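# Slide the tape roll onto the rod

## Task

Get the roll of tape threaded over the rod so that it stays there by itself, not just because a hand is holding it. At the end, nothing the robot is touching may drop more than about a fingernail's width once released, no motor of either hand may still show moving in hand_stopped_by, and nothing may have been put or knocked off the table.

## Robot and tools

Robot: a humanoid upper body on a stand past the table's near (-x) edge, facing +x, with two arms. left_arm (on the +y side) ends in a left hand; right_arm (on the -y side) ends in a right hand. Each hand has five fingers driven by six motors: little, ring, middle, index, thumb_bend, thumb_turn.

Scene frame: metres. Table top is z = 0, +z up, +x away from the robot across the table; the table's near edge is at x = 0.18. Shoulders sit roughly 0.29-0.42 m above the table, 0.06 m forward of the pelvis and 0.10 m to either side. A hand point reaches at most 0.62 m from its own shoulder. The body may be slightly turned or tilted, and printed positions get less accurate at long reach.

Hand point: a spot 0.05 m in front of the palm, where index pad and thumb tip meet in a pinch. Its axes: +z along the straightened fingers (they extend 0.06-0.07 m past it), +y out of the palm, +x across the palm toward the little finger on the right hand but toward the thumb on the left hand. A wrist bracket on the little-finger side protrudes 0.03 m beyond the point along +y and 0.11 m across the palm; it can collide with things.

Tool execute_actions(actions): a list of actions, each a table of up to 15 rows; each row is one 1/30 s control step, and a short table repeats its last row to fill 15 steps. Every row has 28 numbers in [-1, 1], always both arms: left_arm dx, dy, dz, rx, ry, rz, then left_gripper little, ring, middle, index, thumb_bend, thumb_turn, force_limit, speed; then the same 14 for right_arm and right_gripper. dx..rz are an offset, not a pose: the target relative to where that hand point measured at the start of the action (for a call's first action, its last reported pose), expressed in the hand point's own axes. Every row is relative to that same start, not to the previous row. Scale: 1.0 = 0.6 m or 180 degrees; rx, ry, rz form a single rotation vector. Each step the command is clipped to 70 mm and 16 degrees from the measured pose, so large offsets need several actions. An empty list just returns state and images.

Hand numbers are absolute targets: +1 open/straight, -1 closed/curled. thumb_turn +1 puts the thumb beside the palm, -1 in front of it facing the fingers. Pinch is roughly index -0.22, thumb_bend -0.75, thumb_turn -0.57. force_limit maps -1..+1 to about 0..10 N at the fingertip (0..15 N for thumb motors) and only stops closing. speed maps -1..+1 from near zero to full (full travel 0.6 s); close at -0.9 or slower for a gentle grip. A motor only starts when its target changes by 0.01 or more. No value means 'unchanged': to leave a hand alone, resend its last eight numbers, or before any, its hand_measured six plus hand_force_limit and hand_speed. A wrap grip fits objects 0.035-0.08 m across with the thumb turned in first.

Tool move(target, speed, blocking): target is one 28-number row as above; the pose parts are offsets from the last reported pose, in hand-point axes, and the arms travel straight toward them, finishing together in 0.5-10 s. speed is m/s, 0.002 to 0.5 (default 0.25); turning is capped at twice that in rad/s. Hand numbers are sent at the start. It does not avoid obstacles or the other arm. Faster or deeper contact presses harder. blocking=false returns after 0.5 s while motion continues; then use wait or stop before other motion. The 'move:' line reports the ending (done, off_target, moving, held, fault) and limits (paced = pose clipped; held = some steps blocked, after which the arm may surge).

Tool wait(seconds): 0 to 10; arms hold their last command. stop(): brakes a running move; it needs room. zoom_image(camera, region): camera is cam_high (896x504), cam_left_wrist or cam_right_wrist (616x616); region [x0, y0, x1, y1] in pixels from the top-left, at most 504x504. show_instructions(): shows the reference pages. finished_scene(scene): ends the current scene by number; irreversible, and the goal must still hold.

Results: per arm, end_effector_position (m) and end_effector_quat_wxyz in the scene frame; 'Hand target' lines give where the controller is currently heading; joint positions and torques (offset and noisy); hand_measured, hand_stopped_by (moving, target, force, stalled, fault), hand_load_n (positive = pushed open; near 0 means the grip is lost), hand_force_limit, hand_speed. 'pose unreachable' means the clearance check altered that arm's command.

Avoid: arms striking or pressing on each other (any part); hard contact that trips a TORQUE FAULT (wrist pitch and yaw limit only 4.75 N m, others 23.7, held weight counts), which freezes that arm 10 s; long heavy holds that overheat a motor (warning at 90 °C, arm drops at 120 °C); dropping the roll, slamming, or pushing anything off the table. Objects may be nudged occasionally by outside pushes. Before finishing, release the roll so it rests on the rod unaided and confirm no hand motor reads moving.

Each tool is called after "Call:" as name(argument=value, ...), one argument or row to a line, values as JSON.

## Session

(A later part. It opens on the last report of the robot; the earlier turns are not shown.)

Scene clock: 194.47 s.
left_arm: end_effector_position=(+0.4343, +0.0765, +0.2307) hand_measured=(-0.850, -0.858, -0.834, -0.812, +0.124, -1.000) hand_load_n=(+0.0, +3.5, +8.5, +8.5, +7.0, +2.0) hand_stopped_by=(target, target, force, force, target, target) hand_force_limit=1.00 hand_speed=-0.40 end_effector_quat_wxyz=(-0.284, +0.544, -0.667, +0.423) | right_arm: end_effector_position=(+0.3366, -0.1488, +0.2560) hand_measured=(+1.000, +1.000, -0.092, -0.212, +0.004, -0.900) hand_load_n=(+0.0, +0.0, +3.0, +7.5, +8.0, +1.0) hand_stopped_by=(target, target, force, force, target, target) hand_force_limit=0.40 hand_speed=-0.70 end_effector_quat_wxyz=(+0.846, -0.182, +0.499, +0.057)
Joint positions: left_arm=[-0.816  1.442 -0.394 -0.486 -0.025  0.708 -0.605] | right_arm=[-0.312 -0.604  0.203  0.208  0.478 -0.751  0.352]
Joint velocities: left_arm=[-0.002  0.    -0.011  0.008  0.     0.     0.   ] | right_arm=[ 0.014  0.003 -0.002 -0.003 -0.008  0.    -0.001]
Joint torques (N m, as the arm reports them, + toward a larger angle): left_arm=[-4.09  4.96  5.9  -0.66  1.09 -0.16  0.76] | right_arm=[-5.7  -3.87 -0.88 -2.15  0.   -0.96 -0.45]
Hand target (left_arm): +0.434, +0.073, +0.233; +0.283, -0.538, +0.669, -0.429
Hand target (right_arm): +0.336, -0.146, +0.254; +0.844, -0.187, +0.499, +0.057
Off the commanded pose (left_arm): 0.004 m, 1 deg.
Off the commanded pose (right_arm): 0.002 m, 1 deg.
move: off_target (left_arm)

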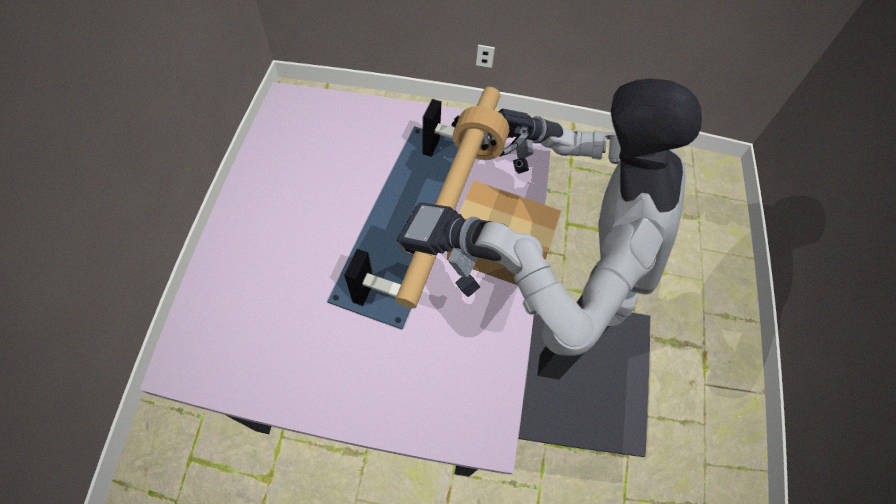

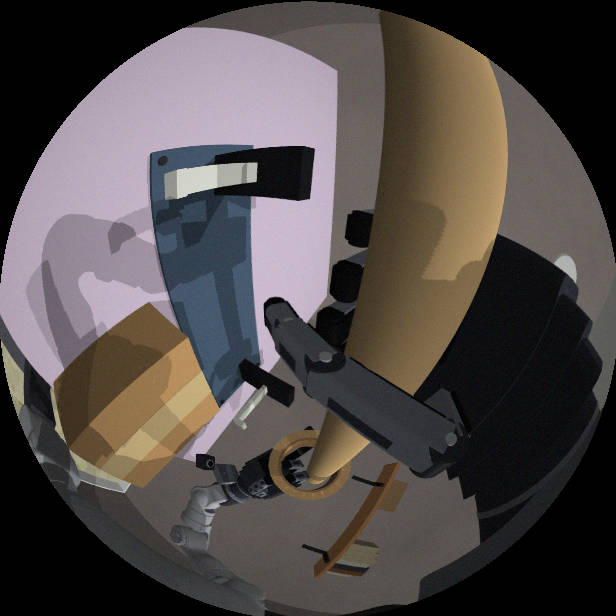

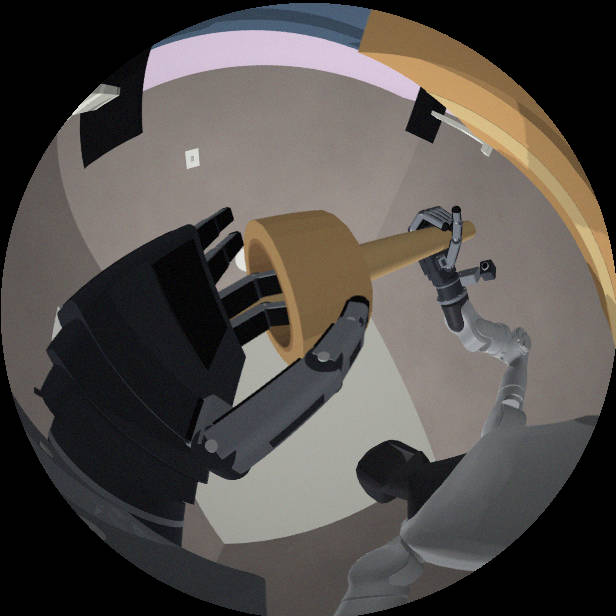

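Call:
move(
  target=[0,0,0,0,0,0,-0.85,-0.86,-0.97,-0.99,0.12,-1,1,-0.4,0.006,0.024,0.008,0,0,0,1,1,-0.65,-0.65,0,-0.9,0.4,-0.7],
  speed=0.025,
)

Call:
move(
  target=[0,0,0,0,0,0,-0.85,-0.86,-0.97,-0.99,0.12,-1,1,-0.4,0,0,0,0,0,0,1,1,-0.02,-0.12,0.7,-0.9,0.4,-0.6],
)

Call:
zoom_image(
  camera="cam_left_wrist",
  region=[230,390,390,550],
)

Scene clock: 203.20 s.
left_arm: end_effector_position=(+0.4334, +0.0788, +0.2275) hand_measured=(-0.850, -0.858, -0.834, -0.812, +0.124, -1.000) hand_load_n=(+0.0, +3.5, +8.5, +9.0, +7.5, +2.0) hand_stopped_by=(target, target, force, force, target, target) hand_force_limit=1.00 hand_speed=-0.40 end_effector_quat_wxyz=(-0.284, +0.547, -0.668, +0.418) | right_arm: end_effector_position=(+0.3393, -0.1377, +0.2517) hand_measured=(+1.000, +1.000, -0.092, -0.212, +0.004, -0.900) hand_load_n=(+0.0, +0.0, +3.0, +7.5, +7.5, +1.0) hand_stopped_by=(target, target, force, force, target, target) hand_force_limit=0.40 hand_speed=-0.70 end_effector_quat_wxyz=(+0.846, -0.177, +0.500, +0.054)
Joint positions: left_arm=[-0.811  1.445 -0.398 -0.485 -0.024  0.71  -0.608] | right_arm=[-0.313 -0.566  0.225  0.203  0.416 -0.748  0.297]
Joint velocities: left_arm=[ 0.006 -0.002 -0.017 -0.008 -0.009  0.     0.   ] | right_arm=[ 0.     0.011 -0.005  0.    -0.003  0.    -0.005]
Joint torques (N m, as the arm reports them, + toward a larger angle): left_arm=[-4.58  5.44  6.22 -0.56  0.77 -0.05  0.94] | right_arm=[-5.05 -3.37 -0.76 -2.3  -0.34 -0.76 -0.27]
Hand target (left_arm): +0.434, +0.077, +0.231; +0.284, -0.544, +0.667, -0.423
Hand target (right_arm): +0.338, -0.134, +0.251; +0.846, -0.182, +0.499, +0.057
Off the commanded pose (left_arm): 0.004 m, 1 deg.
Off the commanded pose (right_arm): 0.004 m, 1 deg.
move: off_target (left_arm, right_arm)

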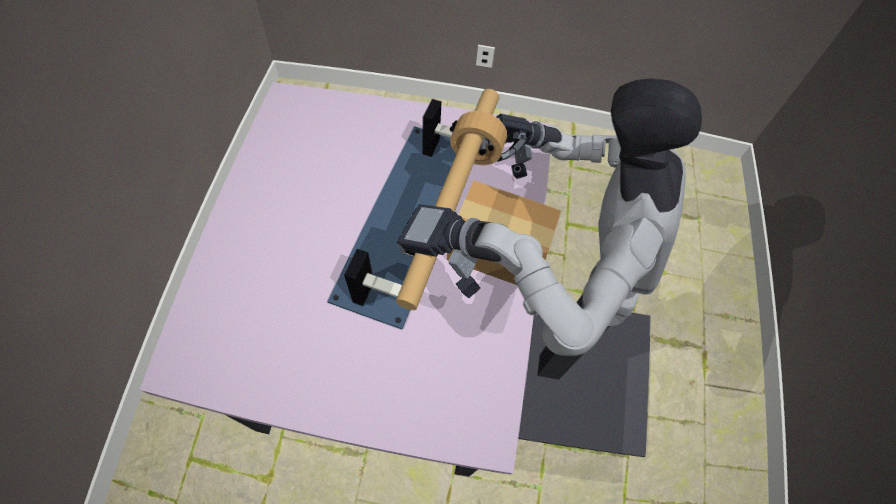

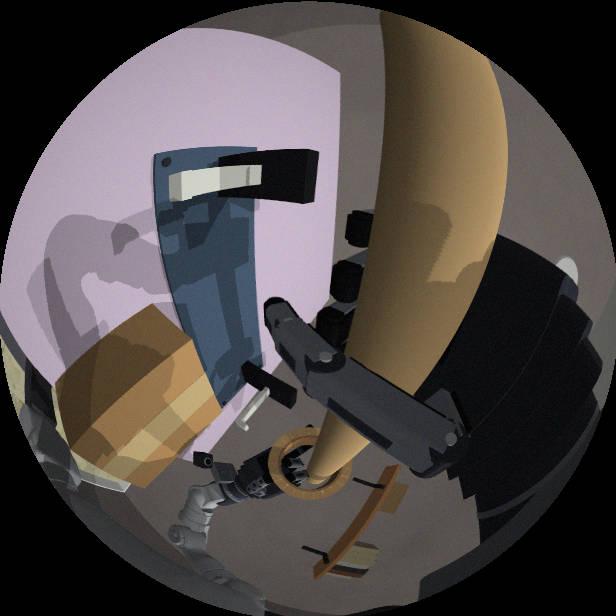

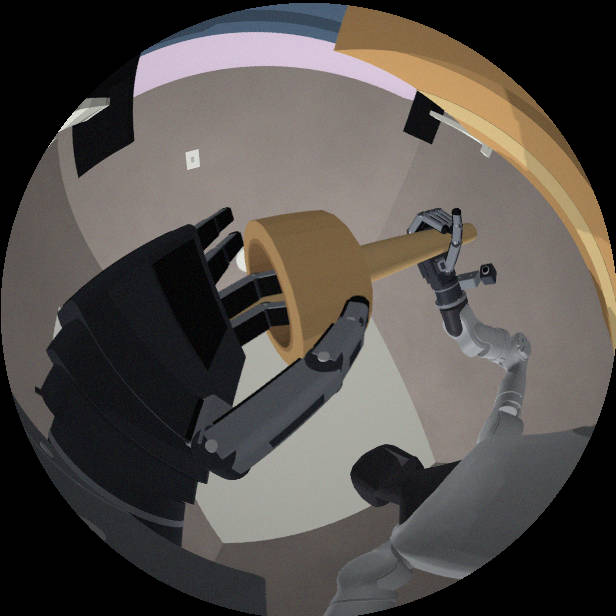

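Scene clock: 205.13 s.
left_arm: end_effector_position=(+0.4332, +0.0800, +0.2258) hand_measured=(-0.850, -0.858, -0.834, -0.812, +0.124, -1.000) hand_load_n=(+0.0, +3.0, +8.5, +9.0, +7.0, +2.5) hand_stopped_by=(target, target, force, force, target, target) hand_force_limit=1.00 hand_speed=-0.40 end_effector_quat_wxyz=(-0.283, +0.549, -0.668, +0.415) | right_arm: end_effector_position=(+0.3390, -0.1373, +0.2501) hand_measured=(+1.000, +1.000, -0.020, -0.120, +0.700, -0.900) hand_load_n=(+0.0, +0.0, +0.0, -0.5, +0.0, +0.0) hand_stopped_by=(target, target, target, target, target, target) hand_force_limit=0.40 hand_speed=-0.60 end_effector_quat_wxyz=(+0.845, -0.177, +0.502, +0.055)
Joint positions: left_arm=[-0.808  1.445 -0.4   -0.485 -0.024  0.714 -0.608] | right_arm=[-0.311 -0.566  0.226  0.204  0.416 -0.747  0.299]
Joint velocities: left_arm=[ 0.011 -0.003  0.005  0.006  0.     0.     0.   ] | right_arm=[ 0.011 -0.005 -0.008 -0.005  0.     0.     0.   ]
Joint torques (N m, as the arm reports them, + toward a larger angle): left_arm=[-3.77  5.41  5.97 -0.3   1.03 -0.04  0.75] | right_arm=[-6.3  -3.34 -1.27 -1.89  0.24 -0.98 -0.54]
Hand target (left_arm): +0.433, +0.079, +0.227; +0.284, -0.547, +0.668, -0.418
Hand target (right_arm): +0.339, -0.138, +0.252; +0.846, -0.177, +0.500, +0.054
Off the commanded pose (left_arm): 0.002 m, 0 deg.
Off the commanded pose (right_arm): 0.002 m, 0 deg.
move: done

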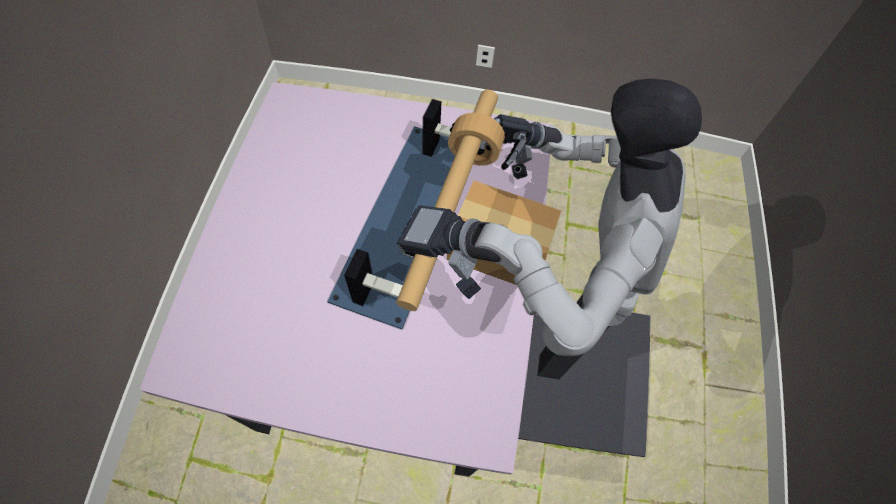

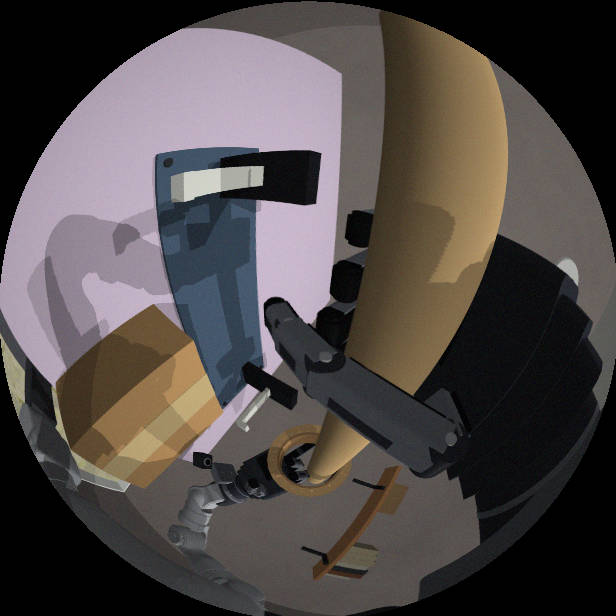

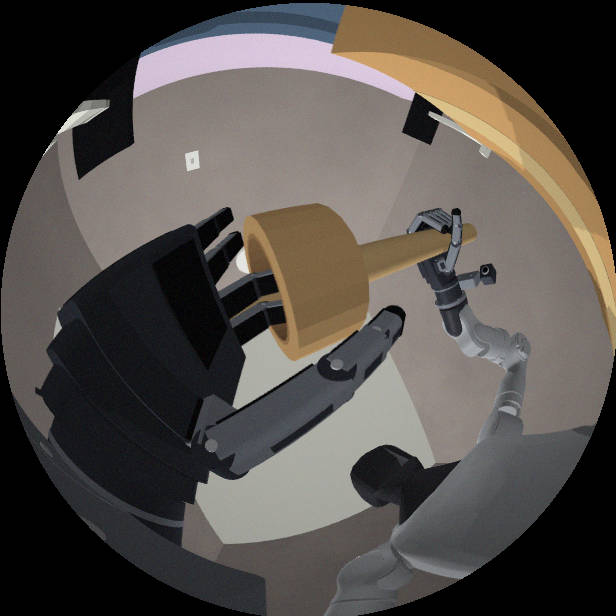

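Region (230, 390, 390, 550) of cam_left_wrist's 616x616 image, scaled by 3.150, with more detail than that image has.

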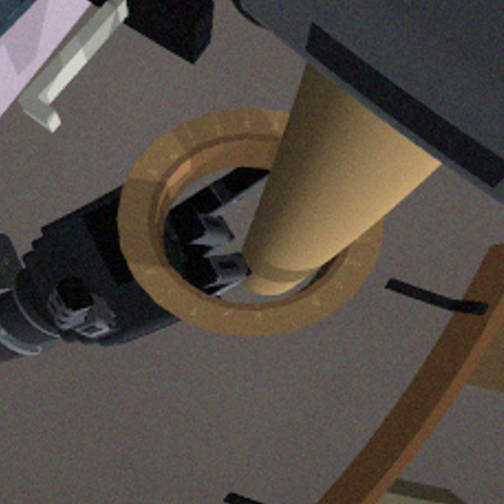

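Withdraw along the axis, shifting a bit down.

Call:
move(
  target=[0.003,-0.008,-0.002,0.004,0.004,-0.004,-0.85,-0.86,-0.97,-0.99,0.12,-1,1,-0.4,0.014,-0.068,-0.045,0,0,0,1,1,-0.02,-0.12,0.7,-0.9,0.4,-0.6],
  speed=0.04,
)

Scene clock: 215.40 s.
left_arm: end_effector_position=(+0.4218, +0.0647, +0.2218) hand_measured=(-0.850, -0.858, -0.834, -0.812, +0.124, -1.000) hand_load_n=(+0.0, +0.0, +5.5, +16.0, +8.0, +7.5) hand_stopped_by=(target, target, force, force, target, target) hand_force_limit=1.00 hand_speed=-0.40 end_effector_quat_wxyz=(-0.253, +0.541, -0.681, +0.425) | right_arm: end_effector_position=(+0.3277, -0.1682, +0.2456) hand_measured=(+1.000, +1.000, -0.020, -0.118, +0.700, -0.900) hand_load_n=(+0.0, +0.0, +0.0, +10.5, +0.0, +0.0) hand_stopped_by=(target, target, target, target, target, target) hand_force_limit=0.40 hand_speed=-0.60 end_effector_quat_wxyz=(+0.848, -0.197, +0.486, +0.073)
Joint positions: left_arm=[-0.799  1.438 -0.394 -0.504 -0.071  0.681 -0.6  ] | right_arm=[-0.353 -0.593  0.156  0.404  0.62  -0.876  0.602]
Joint velocities: left_arm=[ 0.002  0.    -0.002  0.    -0.011  0.     0.004] | right_arm=[-0.006  0.034 -0.032  0.008 -0.011  0.     0.036]
Joint torques (N m, as the arm reports them, + toward a larger angle): left_arm=[-3.75  8.06  6.75  1.21  1.66  0.86  1.12] | right_arm=[-4.31 -6.01 -2.75 -0.58  0.8  -0.5  -0.96]
Hand target (left_arm): +0.434, +0.078, +0.231; +0.280, -0.549, +0.664, -0.425
Hand target (right_arm): +0.332, -0.186, +0.243; +0.846, -0.176, +0.500, +0.056
Off the commanded pose (left_arm): 0.020 m, 4 deg.
Off the commanded pose (right_arm): 0.018 m, 4 deg.
move: off_target (left_arm, right_arm)

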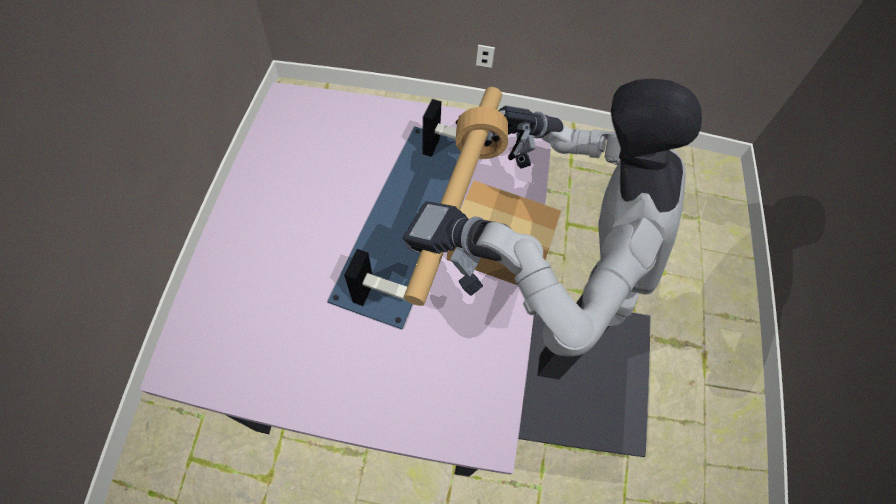

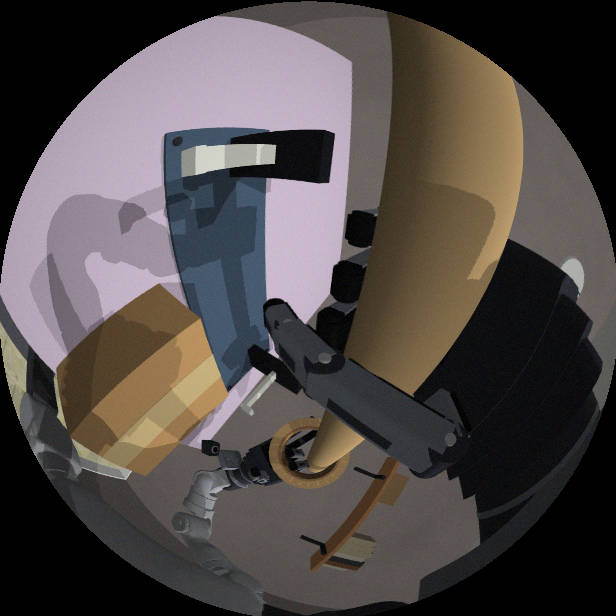

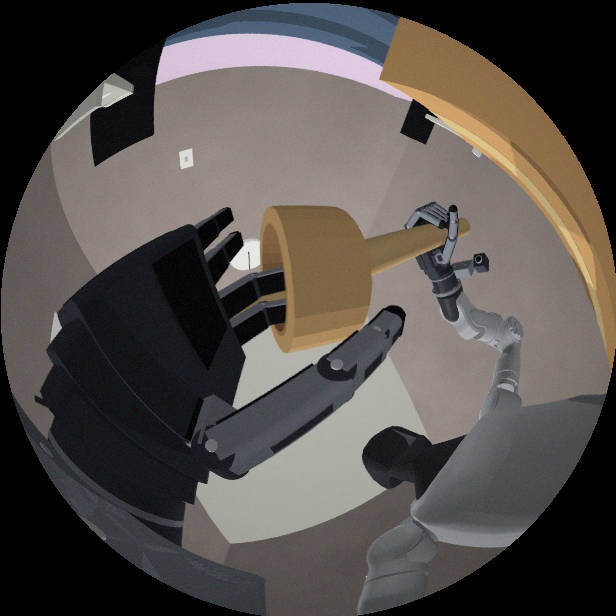

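Call:
move(
  target=[0,-0.004,0,0,0,0,-0.85,-0.86,-0.97,-0.99,0.12,-1,1,-0.4,0.008,0.018,0.003,0,0,0,1,1,0.1,0.08,0.7,-0.9,0.4,-0.6],
  speed=0.02,
)

Call:
zoom_image(
  camera="cam_left_wrist",
  region=[230,390,390,550],
)

Scene clock: 221.37 s.
left_arm: end_effector_position=(+0.4226, +0.0689, +0.2186) hand_measured=(-0.850, -0.858, -0.834, -0.812, +0.124, -1.000) hand_load_n=(+0.0, +0.0, +5.5, +14.5, +8.0, +5.5) hand_stopped_by=(target, target, force, force, target, target) hand_force_limit=1.00 hand_speed=-0.40 end_effector_quat_wxyz=(-0.252, +0.549, -0.679, +0.417) | right_arm: end_effector_position=(+0.3282, -0.1605, +0.2425) hand_measured=(+1.000, +1.000, +0.100, +0.080, +0.700, -0.900) hand_load_n=(+0.0, +0.0, +0.0, -0.5, +0.0, +0.0) hand_stopped_by=(target, target, target, target, target, target) hand_force_limit=0.40 hand_speed=-0.60 end_effector_quat_wxyz=(+0.851, -0.192, +0.483, +0.072)
Joint positions: left_arm=[-0.802  1.437 -0.402 -0.491 -0.069  0.688 -0.613] | right_arm=[-0.352 -0.554  0.162  0.413  0.579 -0.897  0.576]
Joint velocities: left_arm=[ 0.011  0.006  0.009  0.002 -0.003  0.    -0.001] | right_arm=[ 0.006  0.009  0.002  0.005  0.008 -0.001 -0.003]
Joint torques (N m, as the arm reports them, + toward a larger angle): left_arm=[-4.5   5.37  6.15 -0.6   1.11 -0.37  0.7 ] | right_arm=[-5.55 -3.87 -0.94 -2.35 -0.57 -0.83 -0.54]
Hand target (left_arm): +0.423, +0.065, +0.224; +0.253, -0.541, +0.681, -0.425
Hand target (right_arm): +0.328, -0.158, +0.239; +0.848, -0.198, +0.486, +0.073
Off the commanded pose (left_arm): 0.007 m, 1 deg.
Off the commanded pose (right_arm): 0.004 m, 1 deg.
move: off_target (left_arm, right_arm)

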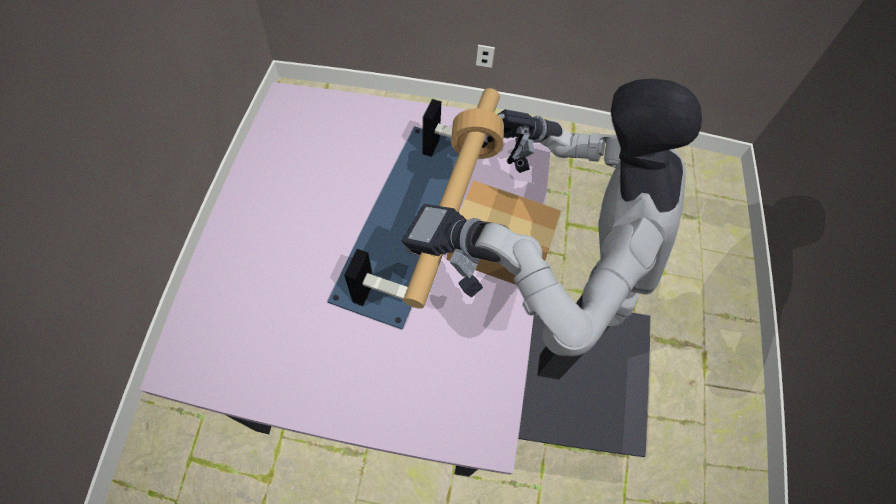

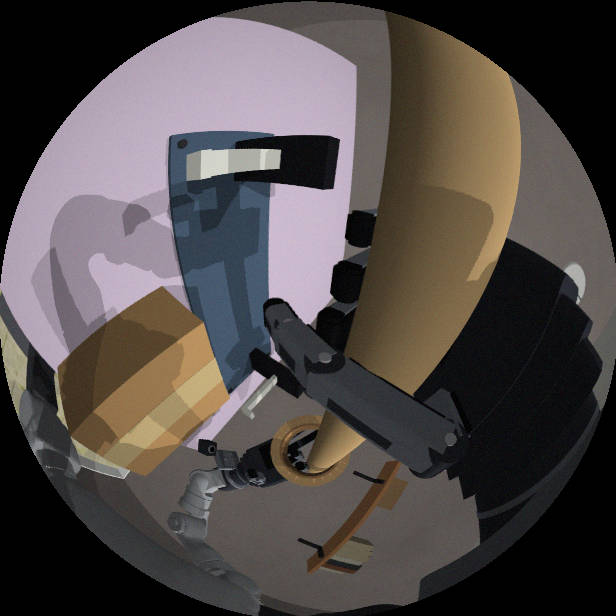

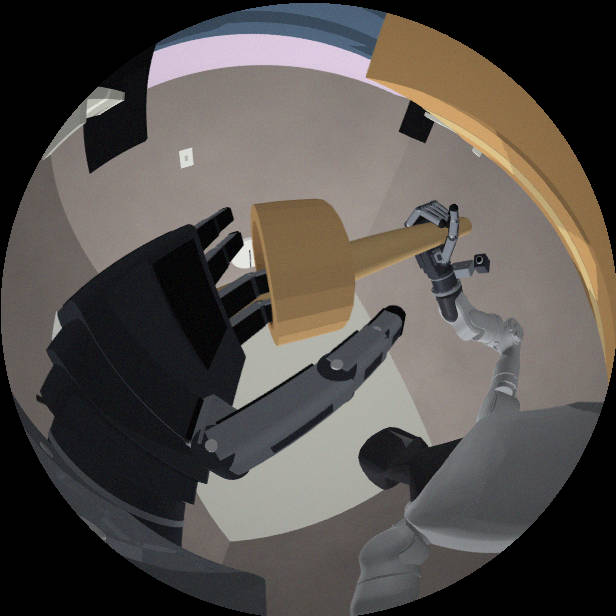

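Region (230, 390, 390, 550) of cam_left_wrist's 616x616 image, scaled by 3.150, with more detail than that image has.

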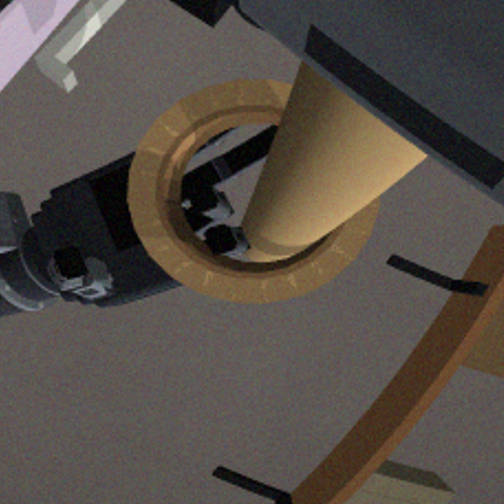

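Call:
move(
  target=[0,-0.01,-0.003,0.004,0,0,-0.85,-0.86,-0.97,-0.99,0.12,-1,1,-0.4,0.025,0,0,0,0,0,1,1,0.1,0.08,0.7,-0.9,0.4,-0.6],
  speed=0.03,
)

Call:
zoom_image(
  camera="cam_left_wrist",
  region=[230,390,390,550],
)

Scene clock: 229.50 s.
left_arm: end_effector_position=(+0.4220, +0.0723, +0.2174) hand_measured=(-0.850, -0.858, -0.834, -0.812, +0.124, -1.000) hand_load_n=(+0.0, +0.0, +5.5, +14.5, +8.5, +5.5) hand_stopped_by=(target, target, force, force, target, target) hand_force_limit=1.00 hand_speed=-0.40 end_effector_quat_wxyz=(-0.252, +0.553, -0.680, +0.411) | right_arm: end_effector_position=(+0.3361, -0.1610, +0.2304) hand_measured=(+1.000, +1.000, +0.100, +0.080, +0.700, -0.900) hand_load_n=(+0.0, +0.0, +0.0, +0.0, +0.0, +0.0) hand_stopped_by=(target, target, target, target, target, target) hand_force_limit=0.40 hand_speed=-0.60 end_effector_quat_wxyz=(+0.851, -0.194, +0.482, +0.072)
Joint positions: left_arm=[-0.798  1.443 -0.398 -0.488 -0.069  0.689 -0.624] | right_arm=[-0.426 -0.503  0.163  0.584  0.6   -0.977  0.658]
Joint velocities: left_arm=[ 0.    -0.005  0.    -0.003  0.003  0.    -0.008] | right_arm=[-0.006  0.008  0.     0.011  0.008 -0.013  0.015]
Joint torques (N m, as the arm reports them, + toward a larger angle): left_arm=[-4.78  5.42  7.31 -0.61  0.98 -0.12  0.88] | right_arm=[-5.58 -3.98 -0.98 -1.87 -0.1  -0.62 -0.24]
Hand target (left_arm): +0.424, +0.069, +0.225; +0.255, -0.547, +0.677, -0.421
Hand target (right_arm): +0.336, -0.161, +0.230; +0.851, -0.192, +0.483, +0.073
Off the commanded pose (left_arm): 0.008 m, 1 deg.
Off the commanded pose (right_arm): 0.001 m, 0 deg.
move: off_target (left_arm)

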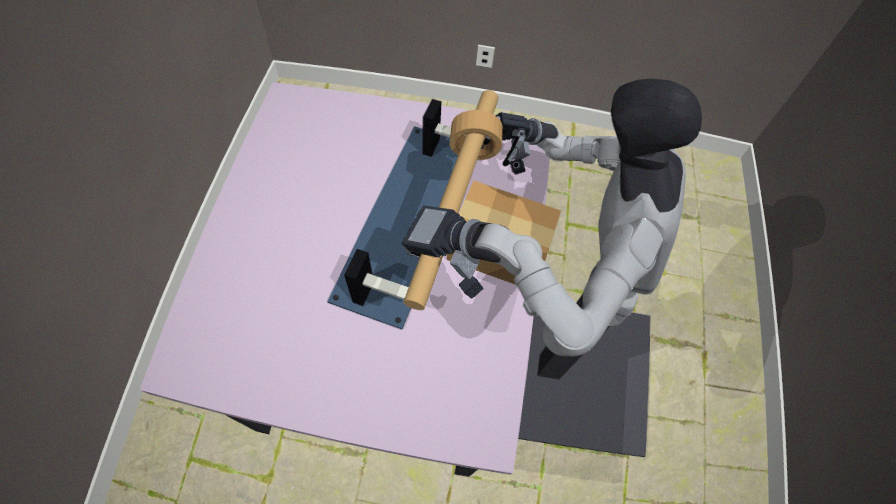

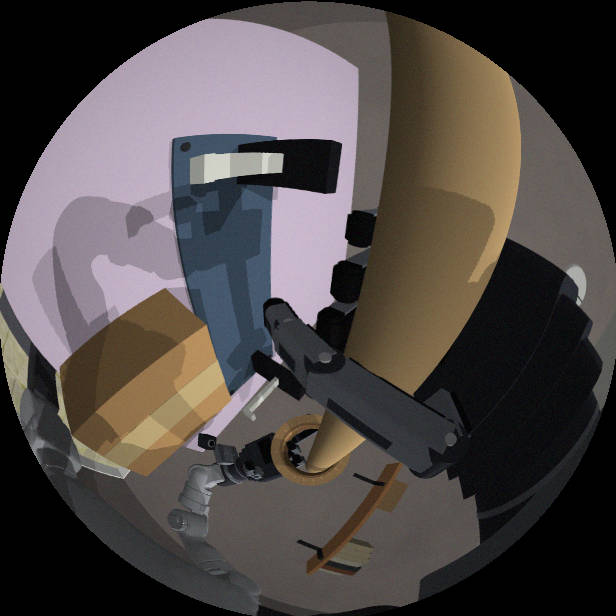

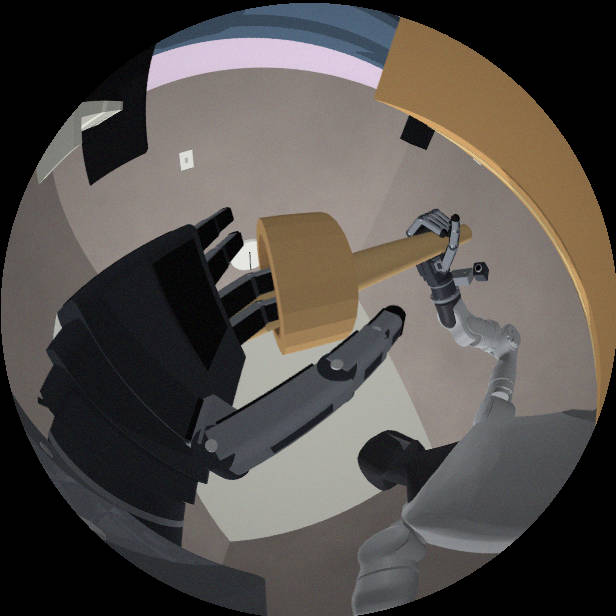

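Region (230, 390, 390, 550) of cam_left_wrist's 616x616 image, scaled by 3.150, with more detail than that image has.

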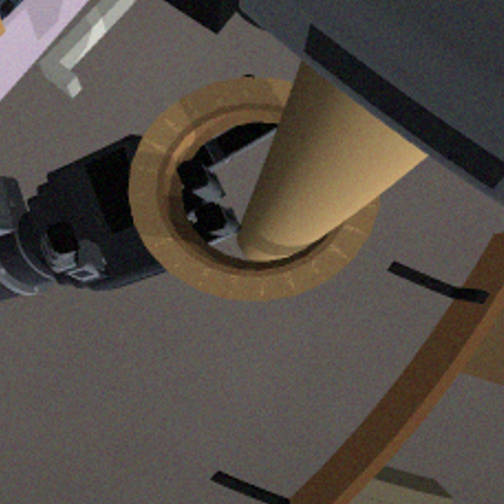

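Call:
move(
  target=[0.005,-0.012,-0.002,0.006,0.003,0,-0.85,-0.86,-0.97,-0.99,0.12,-1,1,-0.4,0.002,-0.06,-0.031,0,0,0,1,1,0.18,0.14,0.7,-0.9,0.4,-0.6],
  speed=0.03,
)

Scene clock: 237.73 s.
left_arm: end_effector_position=(+0.4228, +0.0735, +0.2179) hand_measured=(-0.850, -0.858, -0.834, -0.812, +0.124, -1.000) hand_load_n=(+0.0, +0.0, +5.5, +14.5, +8.0, +5.5) hand_stopped_by=(target, target, force, force, target, target) hand_force_limit=1.00 hand_speed=-0.40 end_effector_quat_wxyz=(-0.253, +0.555, -0.678, +0.410) | right_arm: end_effector_position=(+0.3325, -0.1994, +0.2325) hand_measured=(+1.000, +1.000, +0.180, +0.140, +0.700, -0.900) hand_load_n=(+0.0, +0.0, +0.0, -0.5, +0.0, +0.0) hand_stopped_by=(target, target, target, target, target, target) hand_force_limit=0.40 hand_speed=-0.60 end_effector_quat_wxyz=(+0.853, -0.193, +0.479, +0.076)
Joint positions: left_arm=[-0.799  1.443 -0.397 -0.485 -0.069  0.694 -0.627] | right_arm=[-0.501 -0.542  0.089  0.767  0.834 -0.999  0.957]
Joint velocities: left_arm=[-0.021 -0.005  0.006 -0.002 -0.017  0.     0.   ] | right_arm=[ 0.002 -0.005  0.006  0.003 -0.008 -0.001  0.007]
Joint torques (N m, as the arm reports them, + toward a larger angle): left_arm=[-4.48  5.3   6.3  -0.5   0.85 -0.3   0.82] | right_arm=[-6.65 -4.8  -1.29 -1.64 -0.08 -0.58 -0.48]
Hand target (left_arm): +0.424, +0.069, +0.224; +0.254, -0.548, +0.677, -0.420
Hand target (right_arm): +0.333, -0.201, +0.232; +0.852, -0.194, +0.480, +0.074
Off the commanded pose (left_arm): 0.008 m, 1 deg.
Off the commanded pose (right_arm): 0.003 m, 1 deg.
move: off_target (left_arm)

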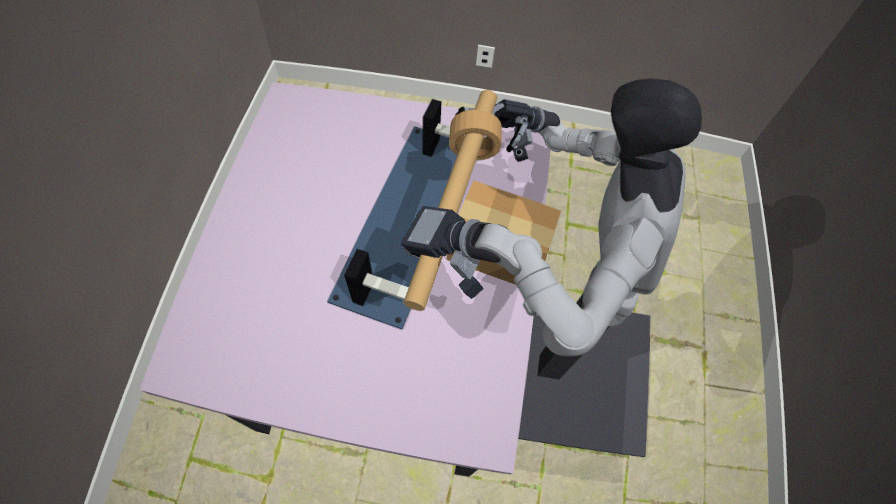

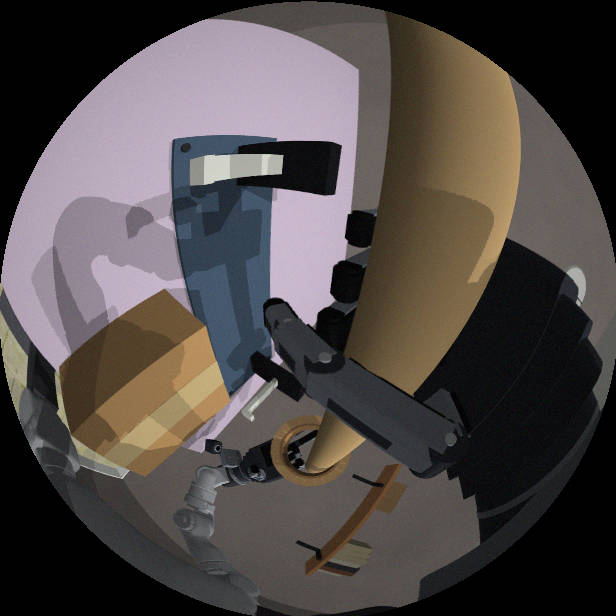

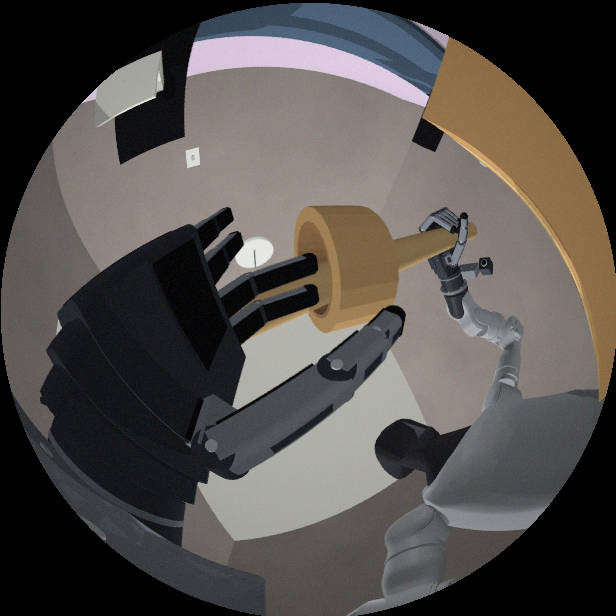

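Call:
move(
  target=[0.077,-0.073,0.131,0.008,0.018,0.012,-0.85,-0.86,-0.97,-0.99,0.12,-1,1,-0.4,-0.077,0,-0.18,0,0,0,1,1,0.18,0.14,0.7,-0.9,0.4,-0.6],
  speed=0.1,
)

Call:
move(
  target=[0,0.128,0.088,0.01,0,0,-0.85,-0.86,-0.97,-0.99,0.12,-1,1,-0.4,0,0,0,0,0,0,1,1,0.18,0.14,0.7,-0.9,0.4,-0.6],
  speed=0.08,
)

Call:
zoom_image(
  camera="cam_high",
  region=[320,70,560,330],
)

Scene clock: 252.63 s.
left_arm: end_effector_position=(+0.4944, +0.0064, +0.2119) hand_measured=(-0.850, -0.858, -0.834, -0.812, +0.124, -1.000) hand_load_n=(+0.0, +0.0, +5.5, +13.5, +8.5, +4.5) hand_stopped_by=(target, target, force, force, target, target) hand_force_limit=1.00 hand_speed=-0.40 end_effector_quat_wxyz=(-0.248, +0.528, -0.696, +0.419) | right_arm: end_effector_position=(+0.2221, -0.2431, +0.2208) hand_measured=(+1.000, +1.000, +0.180, +0.140, +0.700, -0.900) hand_load_n=(+0.0, +0.0, +0.0, +0.0, +0.0, +0.0) hand_stopped_by=(target, target, target, target, target, target) hand_force_limit=0.40 hand_speed=-0.60 end_effector_quat_wxyz=(+0.855, -0.188, +0.478, +0.074)
Joint positions: left_arm=[-1.275  0.975 -0.731  0.085  0.223  0.536 -0.743] | right_arm=[-0.066 -0.641 -0.088  0.534  1.215 -1.019  1.332]
Joint velocities: left_arm=[ 0.003  0.002  0.002  0.006  0.    -0.004  0.   ] | right_arm=[-0.008 -0.002  0.    -0.002  0.002  0.     0.   ]
Joint torques (N m, as the arm reports them, + toward a larger angle): left_arm=[-7.16  4.39  6.57 -0.93  0.74  0.06  1.01] | right_arm=[-2.89 -6.1  -1.04 -1.52 -0.06 -0.32 -0.25]
Hand target (left_arm): +0.496, +0.004, +0.219; +0.250, -0.525, +0.692, -0.428
Hand target (right_arm): +0.222, -0.244, +0.222; +0.856, -0.188, +0.476, +0.074
Off the commanded pose (left_arm): 0.007 m, 1 deg.
Off the commanded pose (right_arm): 0.003 m, 1 deg.
move: off_target (left_arm)

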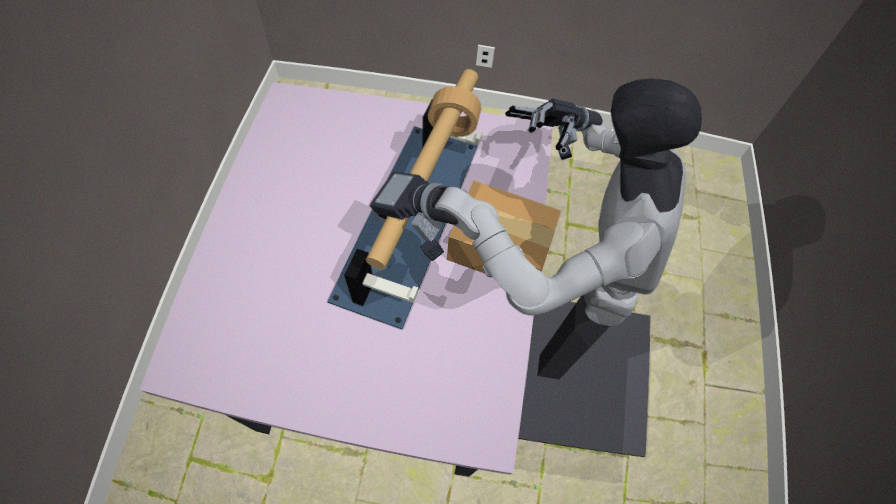

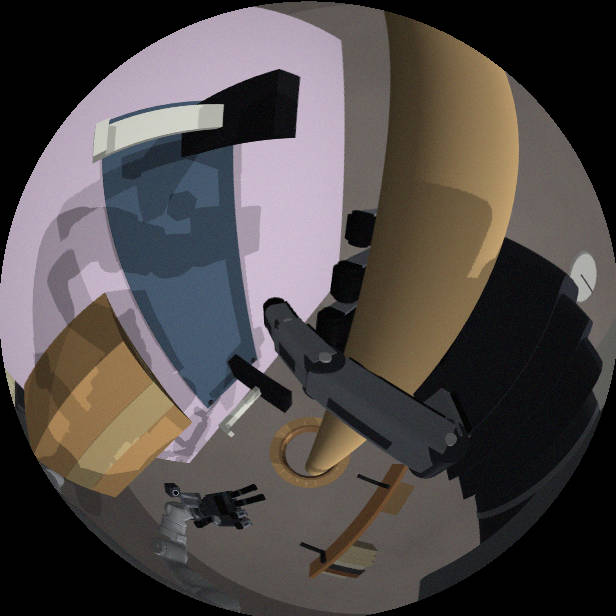

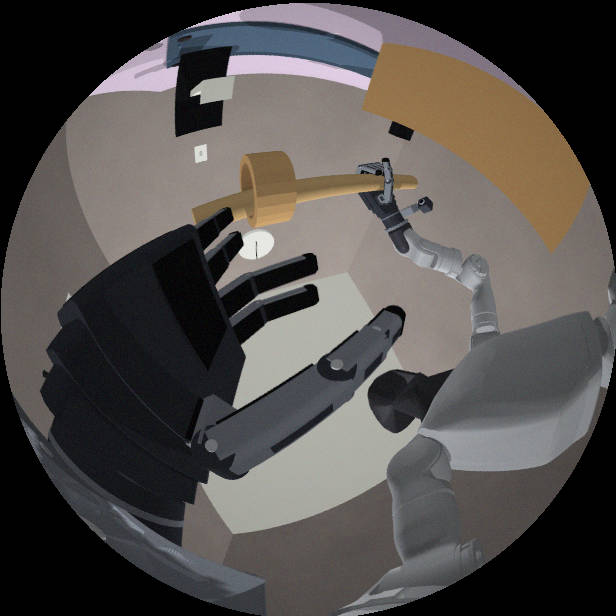

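Scene clock: 254.13 s.
left_arm: end_effector_position=(+0.4924, +0.0008, +0.1105) hand_measured=(-0.850, -0.858, -0.834, -0.812, +0.124, -1.000) hand_load_n=(+0.0, +0.0, +5.5, +13.5, +8.5, +4.5) hand_stopped_by=(target, target, force, force, target, target) hand_force_limit=1.00 hand_speed=-0.40 end_effector_quat_wxyz=(-0.256, +0.527, -0.696, +0.416) | right_arm: end_effector_position=(+0.2221, -0.2431, +0.2208) hand_measured=(+1.000, +1.000, +0.180, +0.140, +0.700, -0.900) hand_load_n=(+0.0, +0.0, +0.0, +0.0, +0.0, +0.0) hand_stopped_by=(target, target, target, target, target, target) hand_force_limit=0.40 hand_speed=-0.60 end_effector_quat_wxyz=(+0.855, -0.188, +0.478, +0.074)
Joint positions: left_arm=[-1.055  0.805 -0.812  0.211  0.306  0.472 -0.439] | right_arm=[-0.066 -0.641 -0.088  0.534  1.215 -1.019  1.332]
Joint velocities: left_arm=[ 0.    -0.009 -0.005 -0.005 -0.002 -0.004  0.   ] | right_arm=[ 0.002  0.003 -0.006 -0.002  0.009  0.     0.   ]
Joint torques (N m, as the arm reports them, + toward a larger angle): left_arm=[-7.18  4.1   6.66 -1.89  0.74 -0.29  1.15] | right_arm=[-2.41 -5.5  -0.69 -0.94 -0.65 -0.41 -0.35]
Hand target (left_arm): +0.496, -0.004, +0.119; +0.257, -0.522, +0.691, -0.429
Hand target (right_arm): +0.222, -0.243, +0.221; +0.855, -0.188, +0.478, +0.074
Off the commanded pose (left_arm): 0.010 m, 2 deg.
Off the commanded pose (right_arm): 0.000 m, 0 deg.
move: off_target (left_arm)

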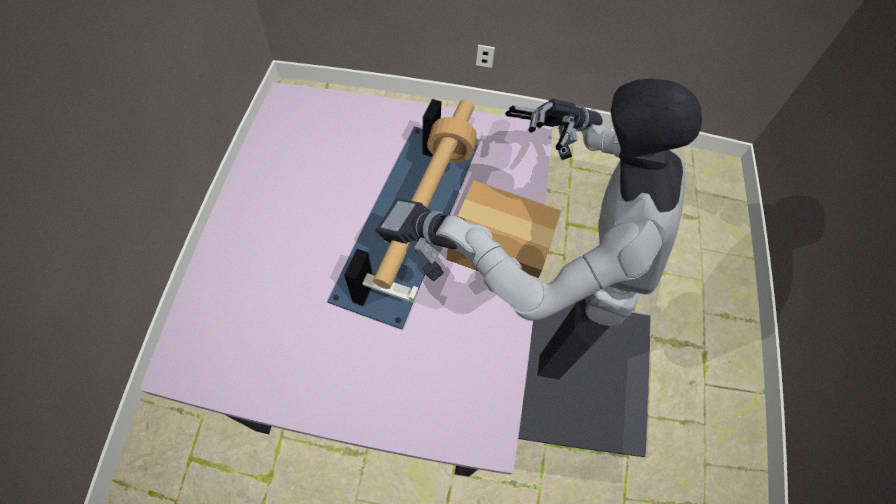

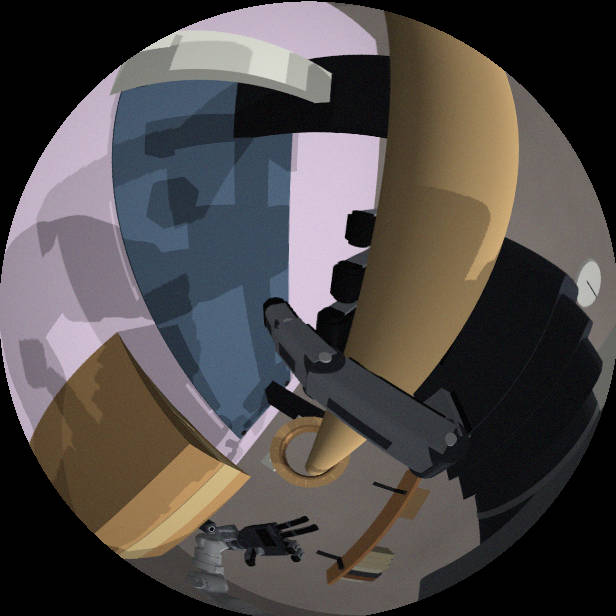

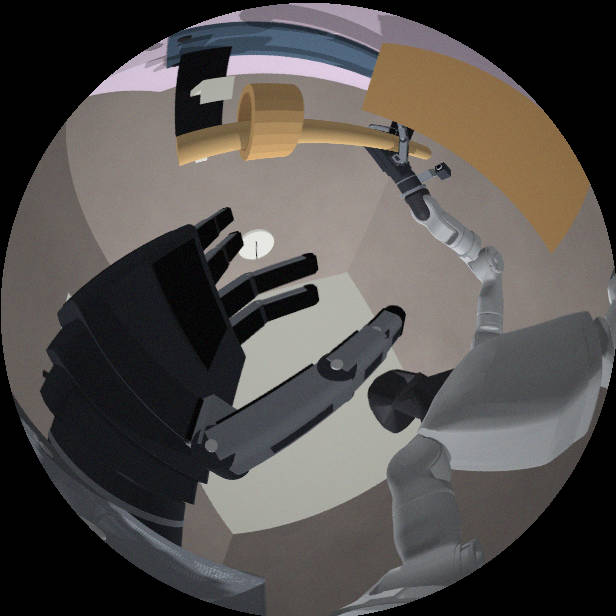

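Region (320, 70, 560, 330) of cam_high's 896x504 image, scaled by 1.938, with more detail than that image has; it fills the left 465 columns of this view, and the rest is white.

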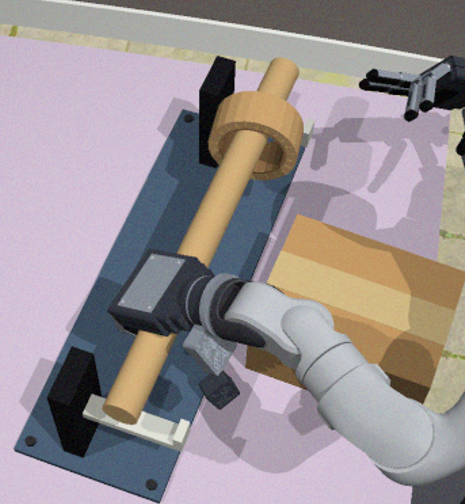

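Call:
execute_actions(
  actions=[],
)

Scene clock: 268.37 s.
left_arm: end_effector_position=(+0.4925, +0.0008, +0.1105) hand_measured=(-0.850, -0.858, -0.834, -0.812, +0.124, -1.000) hand_load_n=(+0.0, +0.0, +5.5, +13.5, +8.5, +4.5) hand_stopped_by=(target, target, force, force, target, target) hand_force_limit=1.00 hand_speed=-0.40 end_effector_quat_wxyz=(-0.256, +0.526, -0.696, +0.416) | right_arm: end_effector_position=(+0.2221, -0.2431, +0.2208) hand_measured=(+1.000, +1.000, +0.180, +0.140, +0.700, -0.900) hand_load_n=(+0.0, +0.0, +0.0, +0.0, +0.0, +0.0) hand_stopped_by=(target, target, target, target, target, target) hand_force_limit=0.40 hand_speed=-0.60 end_effector_quat_wxyz=(+0.855, -0.188, +0.478, +0.074)
Joint positions: left_arm=[-1.055  0.805 -0.812  0.211  0.307  0.472 -0.439] | right_arm=[-0.066 -0.641 -0.088  0.534  1.215 -1.019  1.332]
Joint velocities: left_arm=[-0.006 -0.002  0.008  0.    -0.003  0.     0.   ] | right_arm=[-0.009 -0.002  0.005 -0.009  0.005  0.     0.   ]
Joint torques (N m, as the arm reports them, + toward a larger angle): left_arm=[-7.34  3.88  6.68 -1.95  0.49 -0.29  1.14] | right_arm=[-2.94 -5.81 -0.92 -1.58 -0.22 -0.39 -0.37]
Hand target (left_arm): +0.496, -0.004, +0.119; +0.257, -0.522, +0.691, -0.429
Hand target (right_arm): +0.222, -0.243, +0.221; +0.855, -0.188, +0.478, +0.074
Off the commanded pose (left_arm): 0.010 m, 2 deg.
Off the commanded pose (right_arm): 0.000 m, 0 deg.

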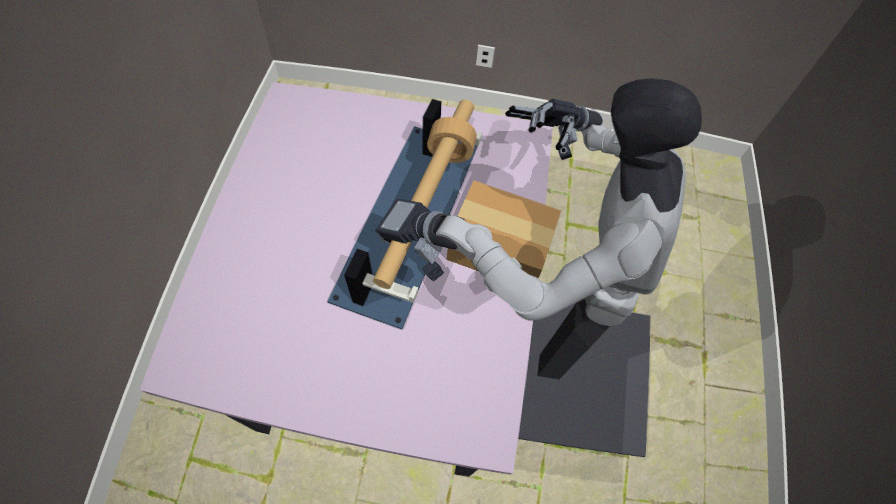

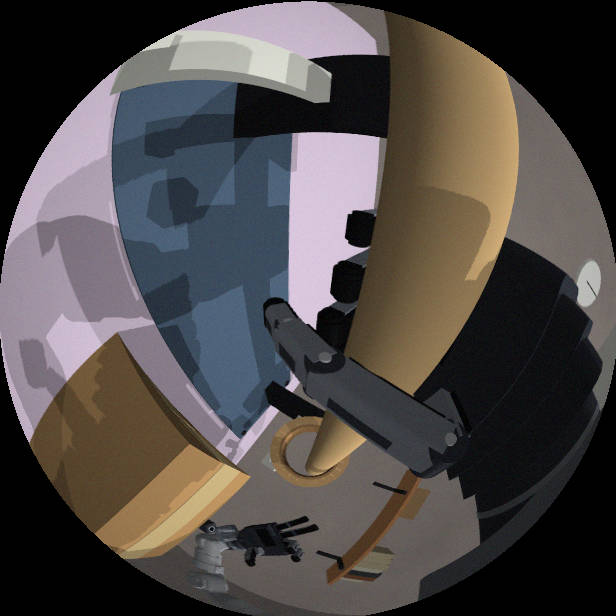

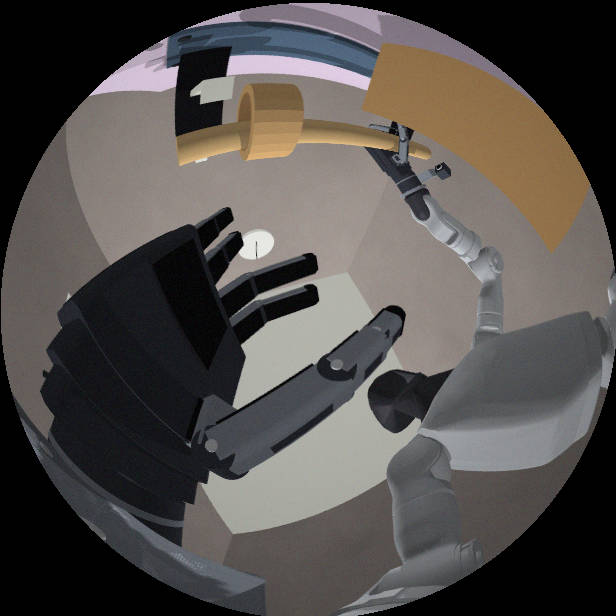

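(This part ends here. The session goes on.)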